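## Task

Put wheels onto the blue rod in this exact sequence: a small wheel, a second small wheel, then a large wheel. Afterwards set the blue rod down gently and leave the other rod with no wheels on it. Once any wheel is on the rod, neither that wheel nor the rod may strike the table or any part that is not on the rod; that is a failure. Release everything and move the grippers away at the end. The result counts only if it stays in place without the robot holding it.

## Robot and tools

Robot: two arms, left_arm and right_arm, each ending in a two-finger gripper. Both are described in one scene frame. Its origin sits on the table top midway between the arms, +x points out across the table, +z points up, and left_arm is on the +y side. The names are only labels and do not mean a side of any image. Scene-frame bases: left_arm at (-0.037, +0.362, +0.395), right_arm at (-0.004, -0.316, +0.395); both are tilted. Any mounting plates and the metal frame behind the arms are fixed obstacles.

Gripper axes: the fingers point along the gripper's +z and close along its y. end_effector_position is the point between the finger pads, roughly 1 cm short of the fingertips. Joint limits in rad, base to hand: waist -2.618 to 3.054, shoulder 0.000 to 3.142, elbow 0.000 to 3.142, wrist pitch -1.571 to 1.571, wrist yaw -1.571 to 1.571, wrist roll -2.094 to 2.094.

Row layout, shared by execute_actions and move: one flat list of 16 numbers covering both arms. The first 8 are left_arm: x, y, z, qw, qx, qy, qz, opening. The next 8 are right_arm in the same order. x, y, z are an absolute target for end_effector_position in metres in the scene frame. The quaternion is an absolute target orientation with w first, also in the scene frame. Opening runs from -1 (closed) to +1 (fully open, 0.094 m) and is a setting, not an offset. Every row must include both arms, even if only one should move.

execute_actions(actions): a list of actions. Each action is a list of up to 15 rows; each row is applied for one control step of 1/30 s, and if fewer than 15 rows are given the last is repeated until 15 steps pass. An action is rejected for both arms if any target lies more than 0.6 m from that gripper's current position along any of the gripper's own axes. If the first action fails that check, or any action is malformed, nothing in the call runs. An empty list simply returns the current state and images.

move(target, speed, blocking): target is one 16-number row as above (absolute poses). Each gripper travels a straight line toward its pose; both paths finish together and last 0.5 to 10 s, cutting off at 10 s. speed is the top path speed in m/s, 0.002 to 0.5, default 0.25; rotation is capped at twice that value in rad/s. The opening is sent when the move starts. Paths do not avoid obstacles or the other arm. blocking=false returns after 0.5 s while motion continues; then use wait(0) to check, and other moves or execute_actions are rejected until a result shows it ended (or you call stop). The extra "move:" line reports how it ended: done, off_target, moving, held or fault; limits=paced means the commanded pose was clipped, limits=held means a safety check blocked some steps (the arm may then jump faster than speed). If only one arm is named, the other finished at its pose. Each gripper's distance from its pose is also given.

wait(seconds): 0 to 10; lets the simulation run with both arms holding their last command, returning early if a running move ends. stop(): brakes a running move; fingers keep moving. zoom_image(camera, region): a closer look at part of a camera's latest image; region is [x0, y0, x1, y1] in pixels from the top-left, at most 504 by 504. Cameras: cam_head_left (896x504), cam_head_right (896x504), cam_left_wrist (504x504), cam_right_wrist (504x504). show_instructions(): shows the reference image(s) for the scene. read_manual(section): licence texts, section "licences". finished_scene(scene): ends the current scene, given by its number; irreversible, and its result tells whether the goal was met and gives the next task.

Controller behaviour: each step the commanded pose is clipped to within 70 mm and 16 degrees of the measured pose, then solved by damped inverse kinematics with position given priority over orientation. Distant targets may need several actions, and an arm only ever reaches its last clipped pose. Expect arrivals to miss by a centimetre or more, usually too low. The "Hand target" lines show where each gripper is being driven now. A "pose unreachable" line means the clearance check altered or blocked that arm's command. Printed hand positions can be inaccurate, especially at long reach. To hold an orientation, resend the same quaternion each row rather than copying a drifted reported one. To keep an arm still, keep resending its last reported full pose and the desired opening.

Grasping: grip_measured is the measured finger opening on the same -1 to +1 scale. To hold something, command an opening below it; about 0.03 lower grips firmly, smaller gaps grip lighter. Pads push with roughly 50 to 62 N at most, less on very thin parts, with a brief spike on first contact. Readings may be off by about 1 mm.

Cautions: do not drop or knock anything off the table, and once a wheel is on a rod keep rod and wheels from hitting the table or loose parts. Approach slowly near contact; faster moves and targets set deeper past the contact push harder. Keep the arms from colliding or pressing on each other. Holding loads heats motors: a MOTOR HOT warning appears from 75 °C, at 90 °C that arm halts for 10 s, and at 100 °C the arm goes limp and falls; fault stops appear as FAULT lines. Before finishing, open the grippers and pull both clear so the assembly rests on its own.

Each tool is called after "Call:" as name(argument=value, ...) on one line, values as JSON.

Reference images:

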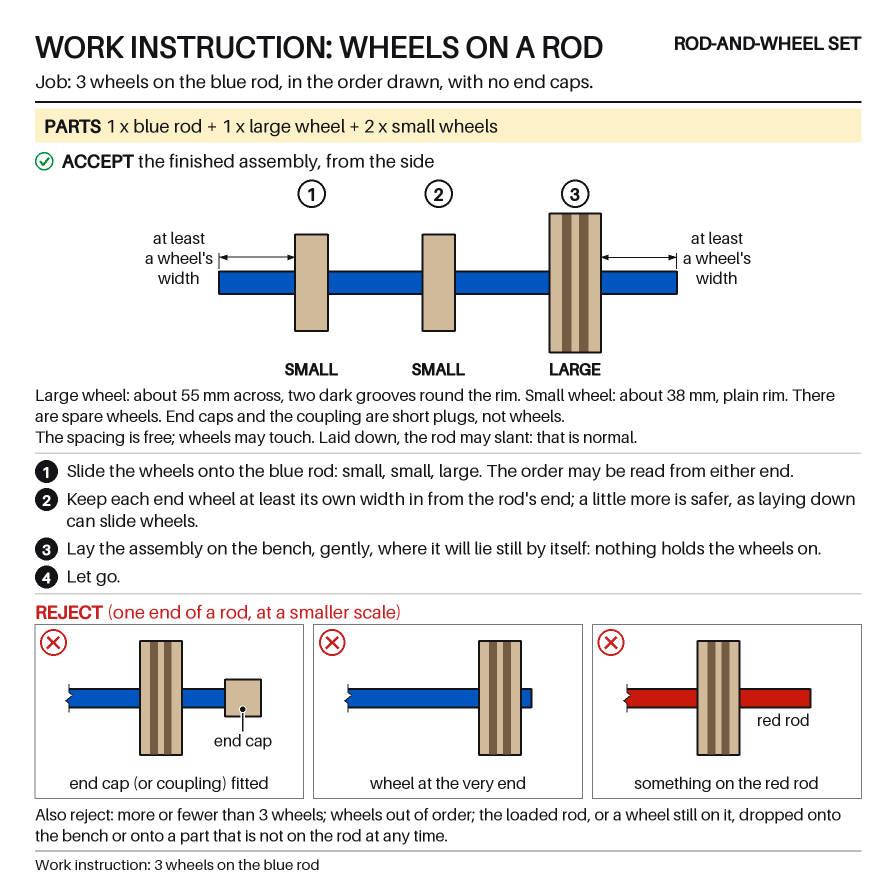

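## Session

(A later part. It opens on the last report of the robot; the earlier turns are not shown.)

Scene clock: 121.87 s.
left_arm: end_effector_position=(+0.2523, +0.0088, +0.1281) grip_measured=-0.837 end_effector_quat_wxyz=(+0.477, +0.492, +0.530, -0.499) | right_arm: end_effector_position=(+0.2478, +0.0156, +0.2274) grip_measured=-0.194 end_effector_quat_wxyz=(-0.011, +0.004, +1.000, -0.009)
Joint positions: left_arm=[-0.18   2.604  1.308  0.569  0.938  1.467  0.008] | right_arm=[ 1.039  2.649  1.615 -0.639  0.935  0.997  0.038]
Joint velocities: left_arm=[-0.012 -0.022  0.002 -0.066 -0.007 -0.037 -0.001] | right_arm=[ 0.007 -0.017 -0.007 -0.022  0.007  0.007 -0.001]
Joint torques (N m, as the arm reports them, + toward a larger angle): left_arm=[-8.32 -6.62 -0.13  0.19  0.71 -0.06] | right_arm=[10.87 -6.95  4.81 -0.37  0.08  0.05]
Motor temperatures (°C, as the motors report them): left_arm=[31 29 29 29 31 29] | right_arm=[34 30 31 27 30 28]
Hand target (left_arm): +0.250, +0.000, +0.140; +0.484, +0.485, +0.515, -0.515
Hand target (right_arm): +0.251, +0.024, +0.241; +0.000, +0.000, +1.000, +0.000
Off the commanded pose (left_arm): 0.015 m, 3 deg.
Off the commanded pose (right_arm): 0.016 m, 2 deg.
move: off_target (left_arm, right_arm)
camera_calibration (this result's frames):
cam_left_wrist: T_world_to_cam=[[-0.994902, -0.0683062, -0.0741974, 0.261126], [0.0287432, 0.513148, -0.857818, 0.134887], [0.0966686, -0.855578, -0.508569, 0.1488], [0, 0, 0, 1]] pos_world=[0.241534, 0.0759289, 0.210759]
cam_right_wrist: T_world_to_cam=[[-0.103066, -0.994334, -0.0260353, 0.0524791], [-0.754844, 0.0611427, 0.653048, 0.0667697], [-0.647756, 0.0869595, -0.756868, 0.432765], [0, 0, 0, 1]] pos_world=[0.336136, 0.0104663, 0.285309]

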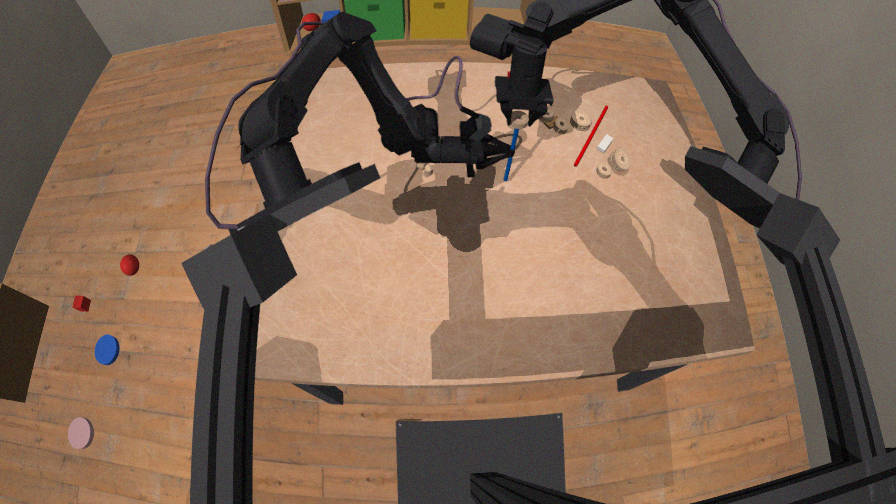

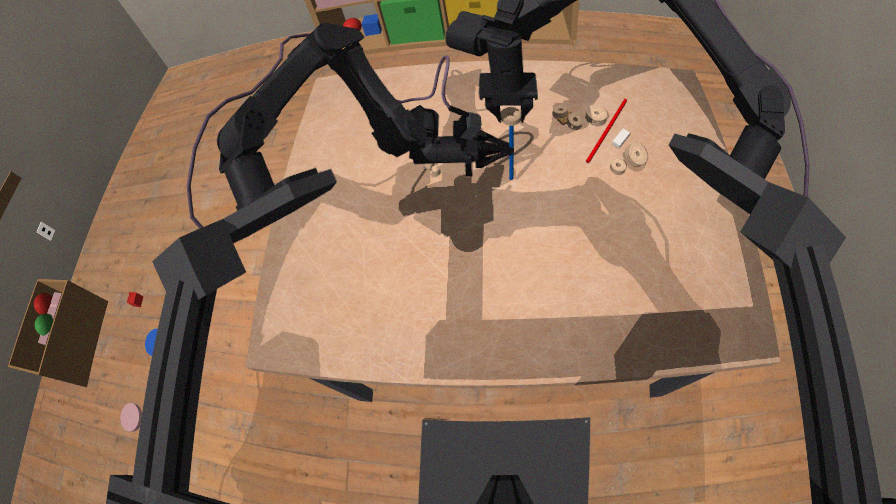

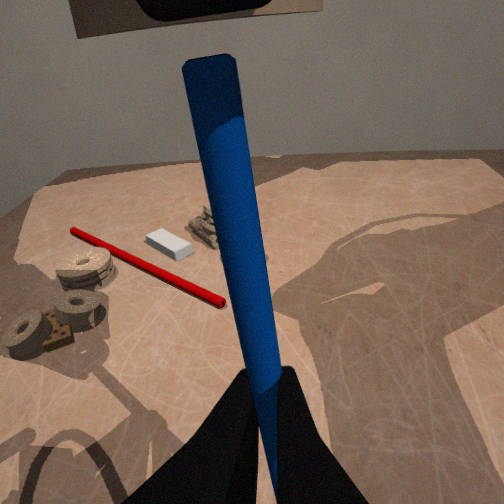

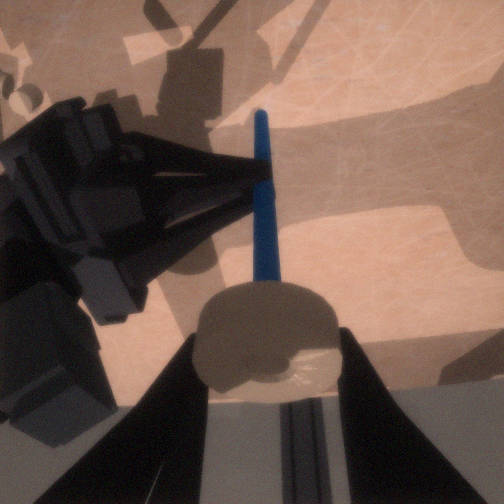

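Call:
move(target=[0.25,0,0.149,0.4848,0.4848,0.5153,-0.5153,-0.9, 0.2515,0.024,0.241,0,0,1,0,-0.25], speed=0.01)

Scene clock: 124.70 s.
left_arm: end_effector_position=(+0.2525, +0.0049, +0.1307) grip_measured=-0.837 end_effector_quat_wxyz=(+0.476, +0.492, +0.531, -0.500) | right_arm: end_effector_position=(+0.2478, +0.0154, +0.2272) grip_measured=-0.194 end_effector_quat_wxyz=(-0.011, +0.005, +1.000, -0.009)
Joint positions: left_arm=[-0.191  2.604  1.308  0.577  0.929  1.453  0.008] | right_arm=[ 1.038  2.649  1.615 -0.639  0.935  0.997  0.038]
Joint velocities: left_arm=[ 0.002 -0.002 -0.002  0.037 -0.022 -0.007 -0.001] | right_arm=[ 0.002 -0.002 -0.012  0.066 -0.007  0.037  0.   ]
Joint torques (N m, as the arm reports them, + toward a larger angle): left_arm=[-8.35 -8.48 -2.73  0.34  0.71 -0.05] | right_arm=[10.6  -7.08  4.97 -0.31  0.09  0.02]
Motor temperatures (°C, as the motors report them): left_arm=[31 30 29 29 31 29] | right_arm=[34 30 31 27 30 28]
Hand target (left_arm): +0.250, +0.000, +0.148; +0.484, +0.485, +0.515, -0.515
Hand target (right_arm): +0.251, +0.024, +0.241; +0.000, +0.000, +1.000, +0.000
Off the commanded pose (left_arm): 0.019 m, 3 deg.
Off the commanded pose (right_arm): 0.017 m, 2 deg.
move: off_target (left_arm, right_arm)
camera_calibration (this result's frames):
cam_left_wrist: T_world_to_cam=[[-0.995222, -0.067117, -0.0709181, 0.26092], [0.0265179, 0.513219, -0.857848, 0.139672], [0.0939727, -0.855629, -0.508987, 0.147504], [0, 0, 0, 1]] pos_world=[0.242108, 0.0720389, 0.213399]
cam_right_wrist: T_world_to_cam=[[-0.103521, -0.9943, -0.0255207, 0.0522847], [-0.75456, 0.0617918, 0.653316, 0.0668708], [-0.648015, 0.0868887, -0.756655, 0.432657], [0, 0, 0, 1]] pos_world=[0.336239, 0.0102616, 0.285019]

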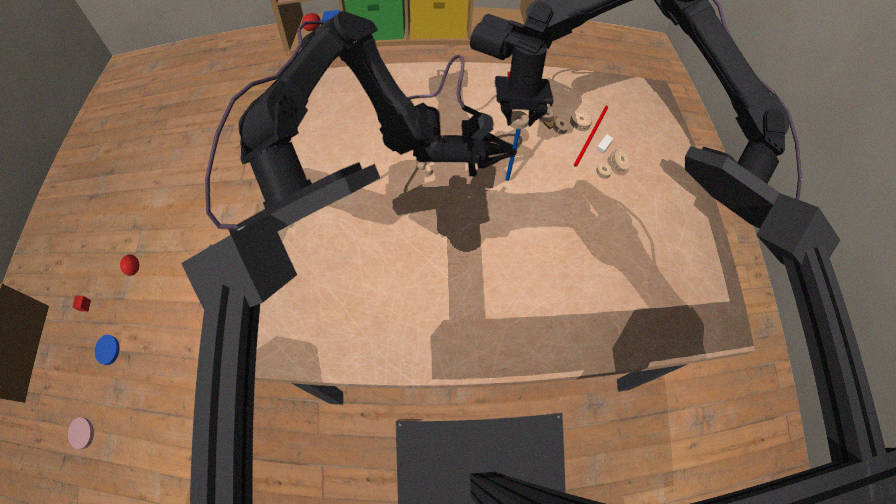

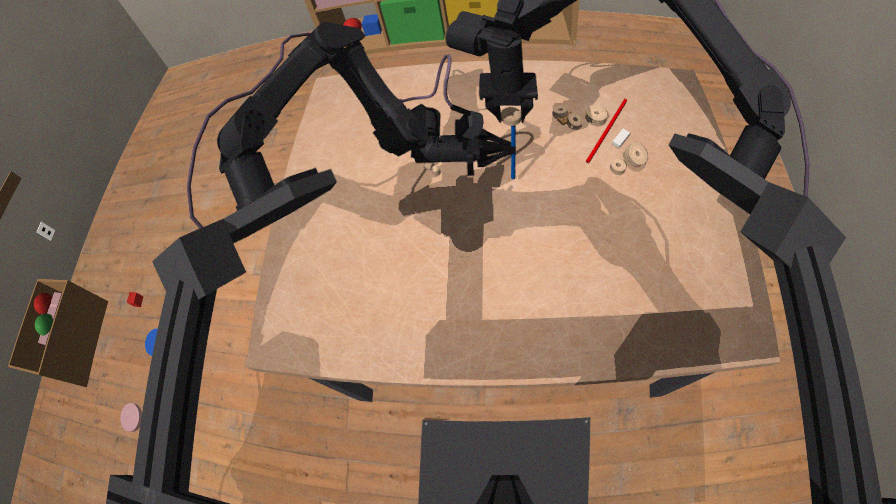

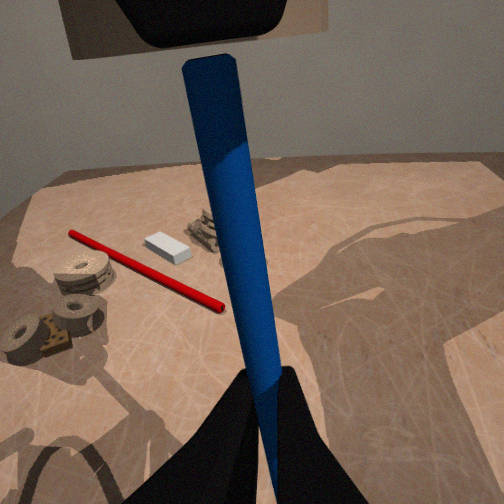

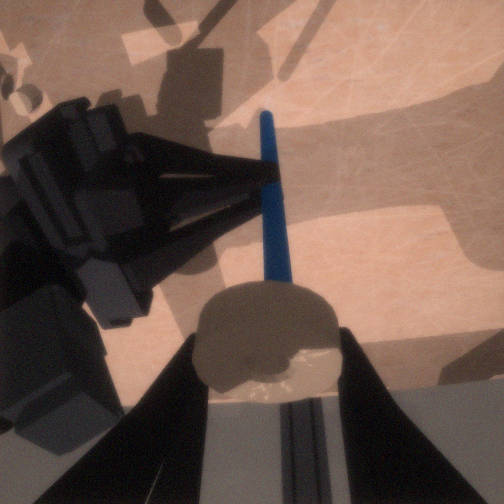

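Call:
move(target=[0.25,0,0.149,0.4848,0.4848,0.5153,-0.5153,-0.9, 0.2525,0.0195,0.235,0,0,1,0,-0.25], speed=0.01)

Scene clock: 127.57 s.
left_arm: end_effector_position=(+0.2525, +0.0048, +0.1309) grip_measured=-0.837 end_effector_quat_wxyz=(+0.476, +0.491, +0.530, -0.500) | right_arm: end_effector_position=(+0.2494, +0.0131, +0.2233) grip_measured=-0.194 end_effector_quat_wxyz=(-0.014, +0.001, +1.000, -0.012)
Joint positions: left_arm=[-0.191  2.604  1.308  0.577  0.93   1.453  0.008] | right_arm=[ 1.027  2.649  1.615 -0.635  0.935  0.981  0.038]
Joint velocities: left_arm=[-0.007  0.017 -0.002  0.051  0.037 -0.007 -0.   ] | right_arm=[-0.017 -0.007 -0.017  0.037  0.051 -0.051 -0.   ]
Joint torques (N m, as the arm reports them, + toward a larger angle): left_arm=[-8.42 -8.48 -2.74  0.34  0.71 -0.06] | right_arm=[10.32 -7.59  2.69  0.02  0.03 -0.05]
Motor temperatures (°C, as the motors report them): left_arm=[31 30 29 29 31 29] | right_arm=[34 30 31 27 30 28]
Hand target (left_arm): +0.250, +0.000, +0.148; +0.484, +0.485, +0.515, -0.515
Hand target (right_arm): +0.252, +0.019, +0.235; -0.000, -0.000, +1.000, -0.000
Off the commanded pose (left_arm): 0.019 m, 3 deg.
Off the commanded pose (right_arm): 0.014 m, 2 deg.
move: off_target (left_arm, right_arm)
camera_calibration (this result's frames):
cam_left_wrist: T_world_to_cam=[[-0.995253, -0.0669374, -0.0706423, 0.260851], [0.0264348, 0.512647, -0.858192, 0.139991], [0.0936597, -0.855986, -0.508445, 0.147504], [0, 0, 0, 1]] pos_world=[0.242097, 0.0719558, 0.213564]
cam_right_wrist: T_world_to_cam=[[-0.0974541, -0.995037, -0.0201107, 0.0473013], [-0.751718, 0.0603505, 0.656717, 0.0693023], [-0.652244, 0.0791174, -0.753869, 0.431494], [0, 0, 0, 1]] pos_world=[0.338145, 0.00874546, 0.280729]

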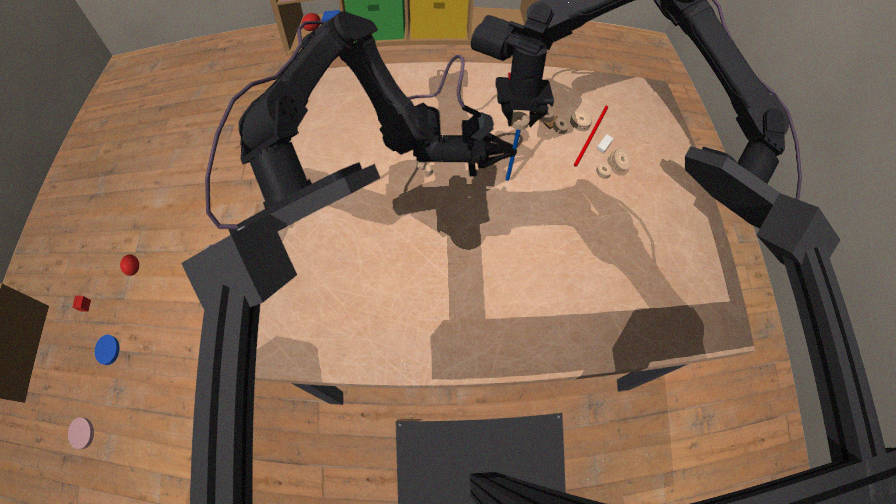

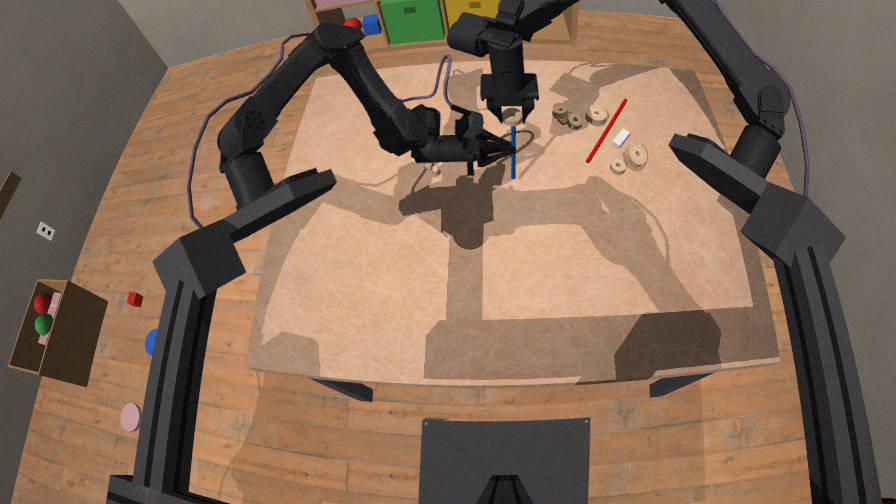

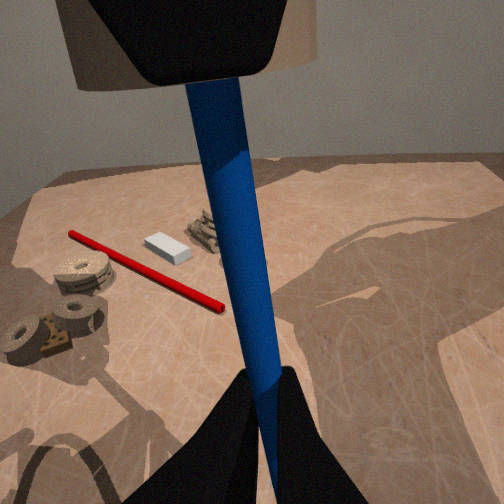

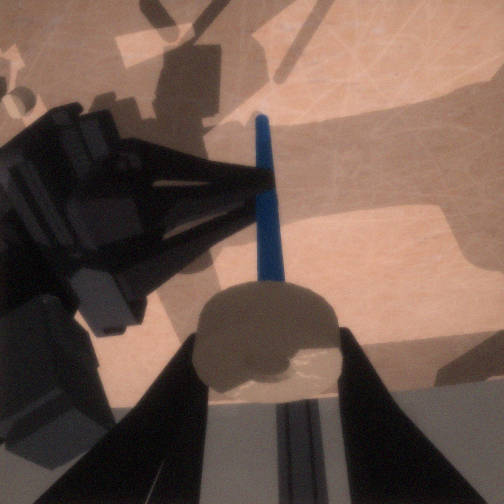

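Call:
move(target=[0.25,0,0.149,0.4775,0.4775,0.5225,-0.5225,-0.9, 0.2525,0.0195,0.235,0,0,1,0,-0.25], speed=0.01)

Call:
move(target=[0.25,0,0.149,0.4775,0.4775,0.5225,-0.5225,-0.9, 0.2525,0.016,0.230,0,0,1,0,-0.25], speed=0.01)

Scene clock: 130.73 s.
left_arm: end_effector_position=(+0.2525, +0.0047, +0.1309) grip_measured=-0.837 end_effector_quat_wxyz=(+0.469, +0.484, +0.537, -0.507) | right_arm: end_effector_position=(+0.2500, +0.0122, +0.2219) grip_measured=-0.194 end_effector_quat_wxyz=(-0.015, +0.003, +1.000, -0.013)
Joint positions: left_arm=[-0.192  2.604  1.308  0.577  0.929  1.424  0.008] | right_arm=[ 1.022  2.649  1.615 -0.634  0.935  0.98   0.038]
Joint velocities: left_arm=[-0.007  0.007 -0.007  0.037  0.051  0.051  0.001] | right_arm=[-0.002 -0.002 -0.012 -0.007  0.081 -0.007 -0.   ]
Joint torques (N m, as the arm reports them, + toward a larger angle): left_arm=[-8.43 -8.52 -2.75  0.34  0.73 -0.06] | right_arm=[10.87 -7.59  2.45 -0.02  0.08 -0.07]
Motor temperatures (°C, as the motors report them): left_arm=[31 30 29 29 31 29] | right_arm=[35 30 31 27 30 28]
Hand target (left_arm): +0.250, -0.000, +0.148; +0.477, +0.477, +0.522, -0.522
Hand target (right_arm): +0.252, +0.019, +0.235; +0.000, +0.000, +1.000, -0.000
Off the commanded pose (left_arm): 0.019 m, 3 deg.
Off the commanded pose (right_arm): 0.015 m, 2 deg.
move: off_target (left_arm, right_arm)
camera_calibration (this result's frames):
cam_left_wrist: T_world_to_cam=[[-0.996783, -0.0680608, -0.0423185, 0.257491], [0.00143823, 0.512752, -0.858535, 0.146417], [0.0801315, -0.855835, -0.511005, 0.151147], [0, 0, 0, 1]] pos_world=[0.24434, 0.0718062, 0.213838]
cam_right_wrist: T_world_to_cam=[[-0.100784, -0.994744, -0.0180632, 0.0468549], [-0.750439, 0.0640866, 0.657826, 0.0701184], [-0.653211, 0.0798537, -0.752953, 0.430902], [0, 0, 0, 1]] pos_world=[0.338812, 0.00770582, 0.27917]

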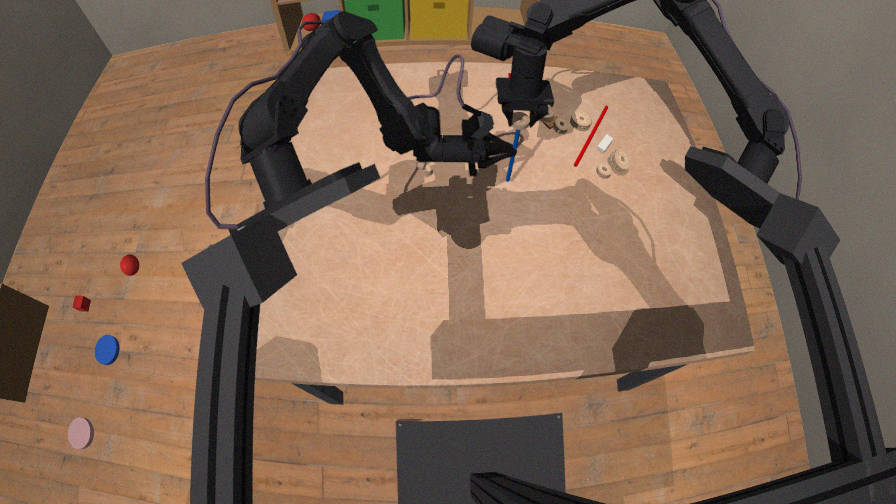

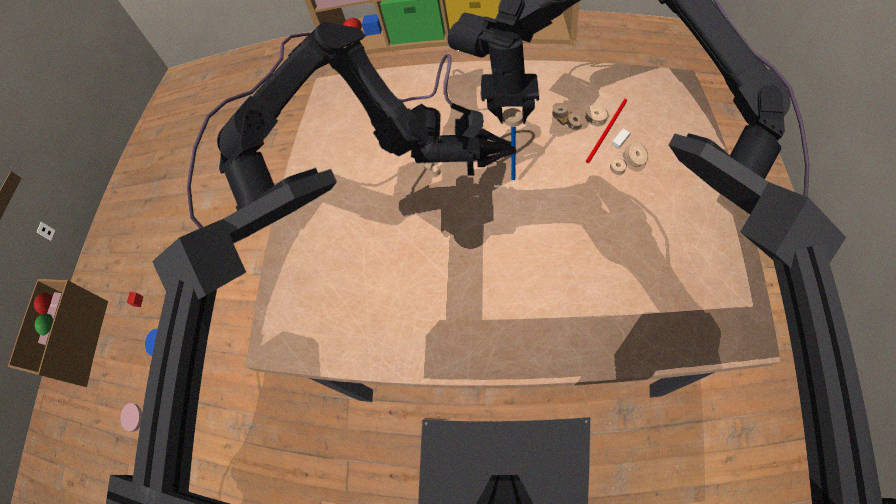

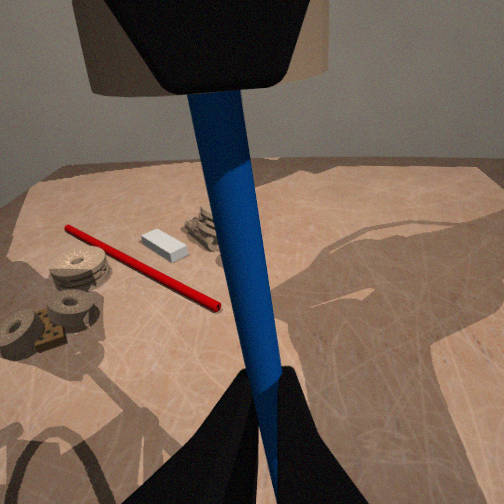

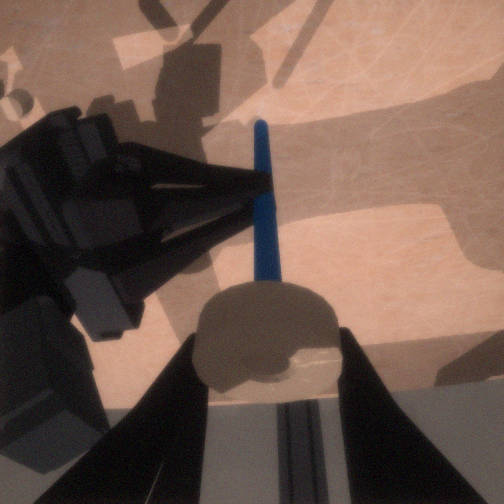

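Scene clock: 133.47 s.
left_arm: end_effector_position=(+0.2525, +0.0048, +0.1309) grip_measured=-0.837 end_effector_quat_wxyz=(+0.469, +0.484, +0.537, -0.507) | right_arm: end_effector_position=(+0.2509, +0.0125, +0.2174) grip_measured=-0.194 end_effector_quat_wxyz=(-0.013, +0.005, +1.000, -0.010)
Joint positions: left_arm=[-0.191  2.604  1.308  0.577  0.93   1.424  0.008] | right_arm=[ 1.013  2.649  1.605 -0.601  0.935  0.96   0.038]
Joint velocities: left_arm=[-0.007 -0.017  0.017  0.066  0.007 -0.037  0.   ] | right_arm=[ 0.007 -0.012 -0.007 -0.066  0.051  0.081  0.001]
Joint torques (N m, as the arm reports them, + toward a larger angle): left_arm=[-8.47 -8.45 -2.74  0.35  0.72 -0.07] | right_arm=[10.51 -8.01  1.29  0.    0.04 -0.05]
Motor temperatures (°C, as the motors report them): left_arm=[31 30 29 29 31 29] | right_arm=[35 30 31 27 30 28]
Hand target (left_arm): +0.250, +0.000, +0.148; +0.477, +0.477, +0.522, -0.522
Hand target (right_arm): +0.252, +0.016, +0.230; -0.000, +0.000, +1.000, -0.001
Off the commanded pose (left_arm): 0.019 m, 3 deg.
Off the commanded pose (right_arm): 0.013 m, 2 deg.
move: off_target (left_arm, right_arm)
camera_calibration (this result's frames):
cam_left_wrist: T_world_to_cam=[[-0.996791, -0.0682798, -0.0417697, 0.257465], [0.000892545, 0.512329, -0.858789, 0.14652], [0.0800378, -0.856071, -0.510624, 0.151229], [0, 0, 0, 1]] pos_world=[0.244404, 0.071976, 0.213805]
cam_right_wrist: T_world_to_cam=[[-0.104018, -0.994305, -0.0231851, 0.0489983], [-0.751899, 0.0633574, 0.656227, 0.0744277], [-0.651021, 0.0856924, -0.754207, 0.427781], [0, 0, 0, 1]] pos_world=[0.339553, 0.00734613, 0.27493]

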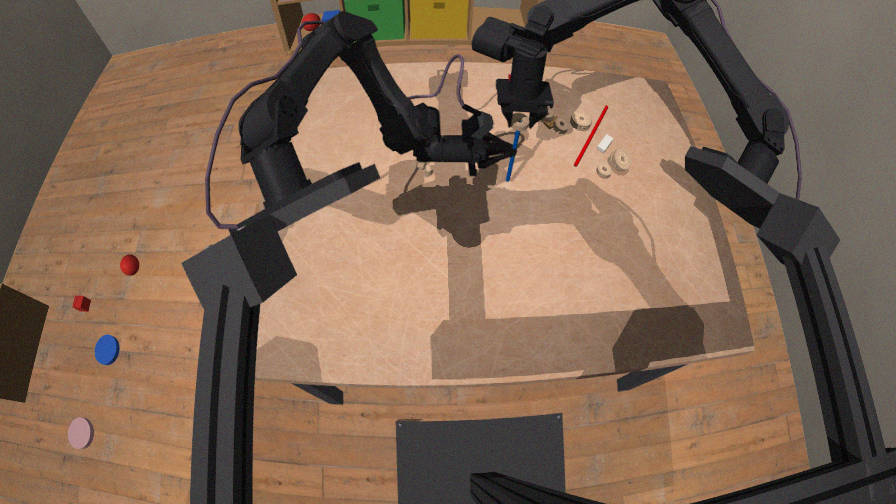

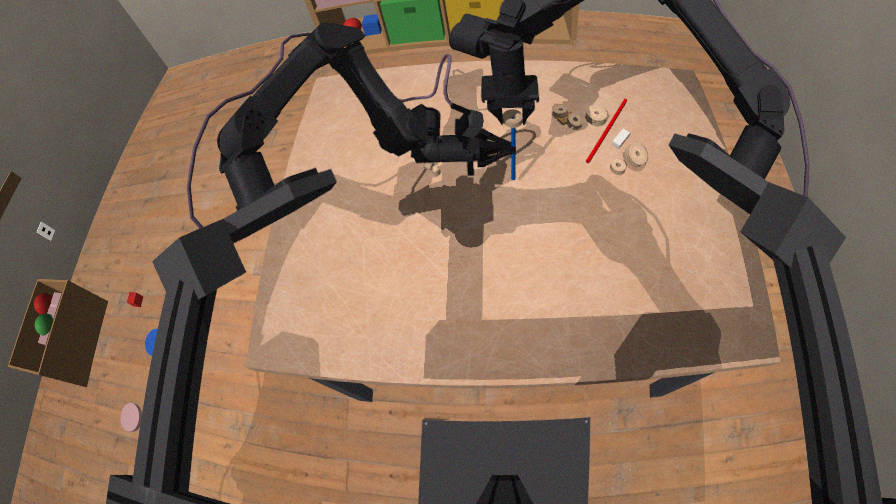

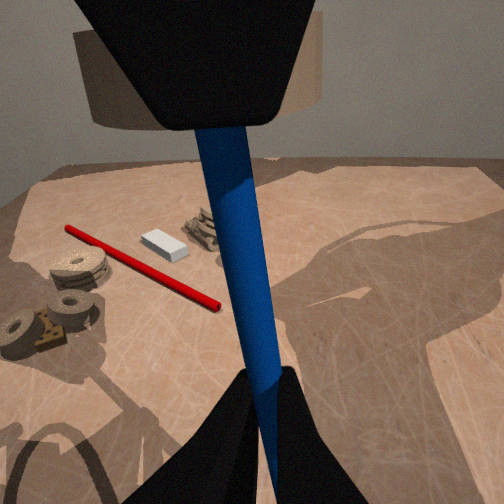

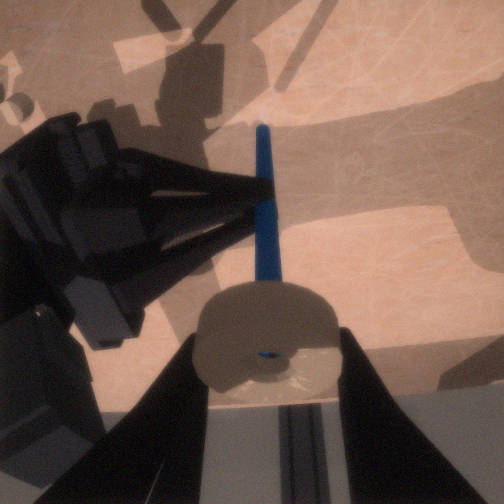

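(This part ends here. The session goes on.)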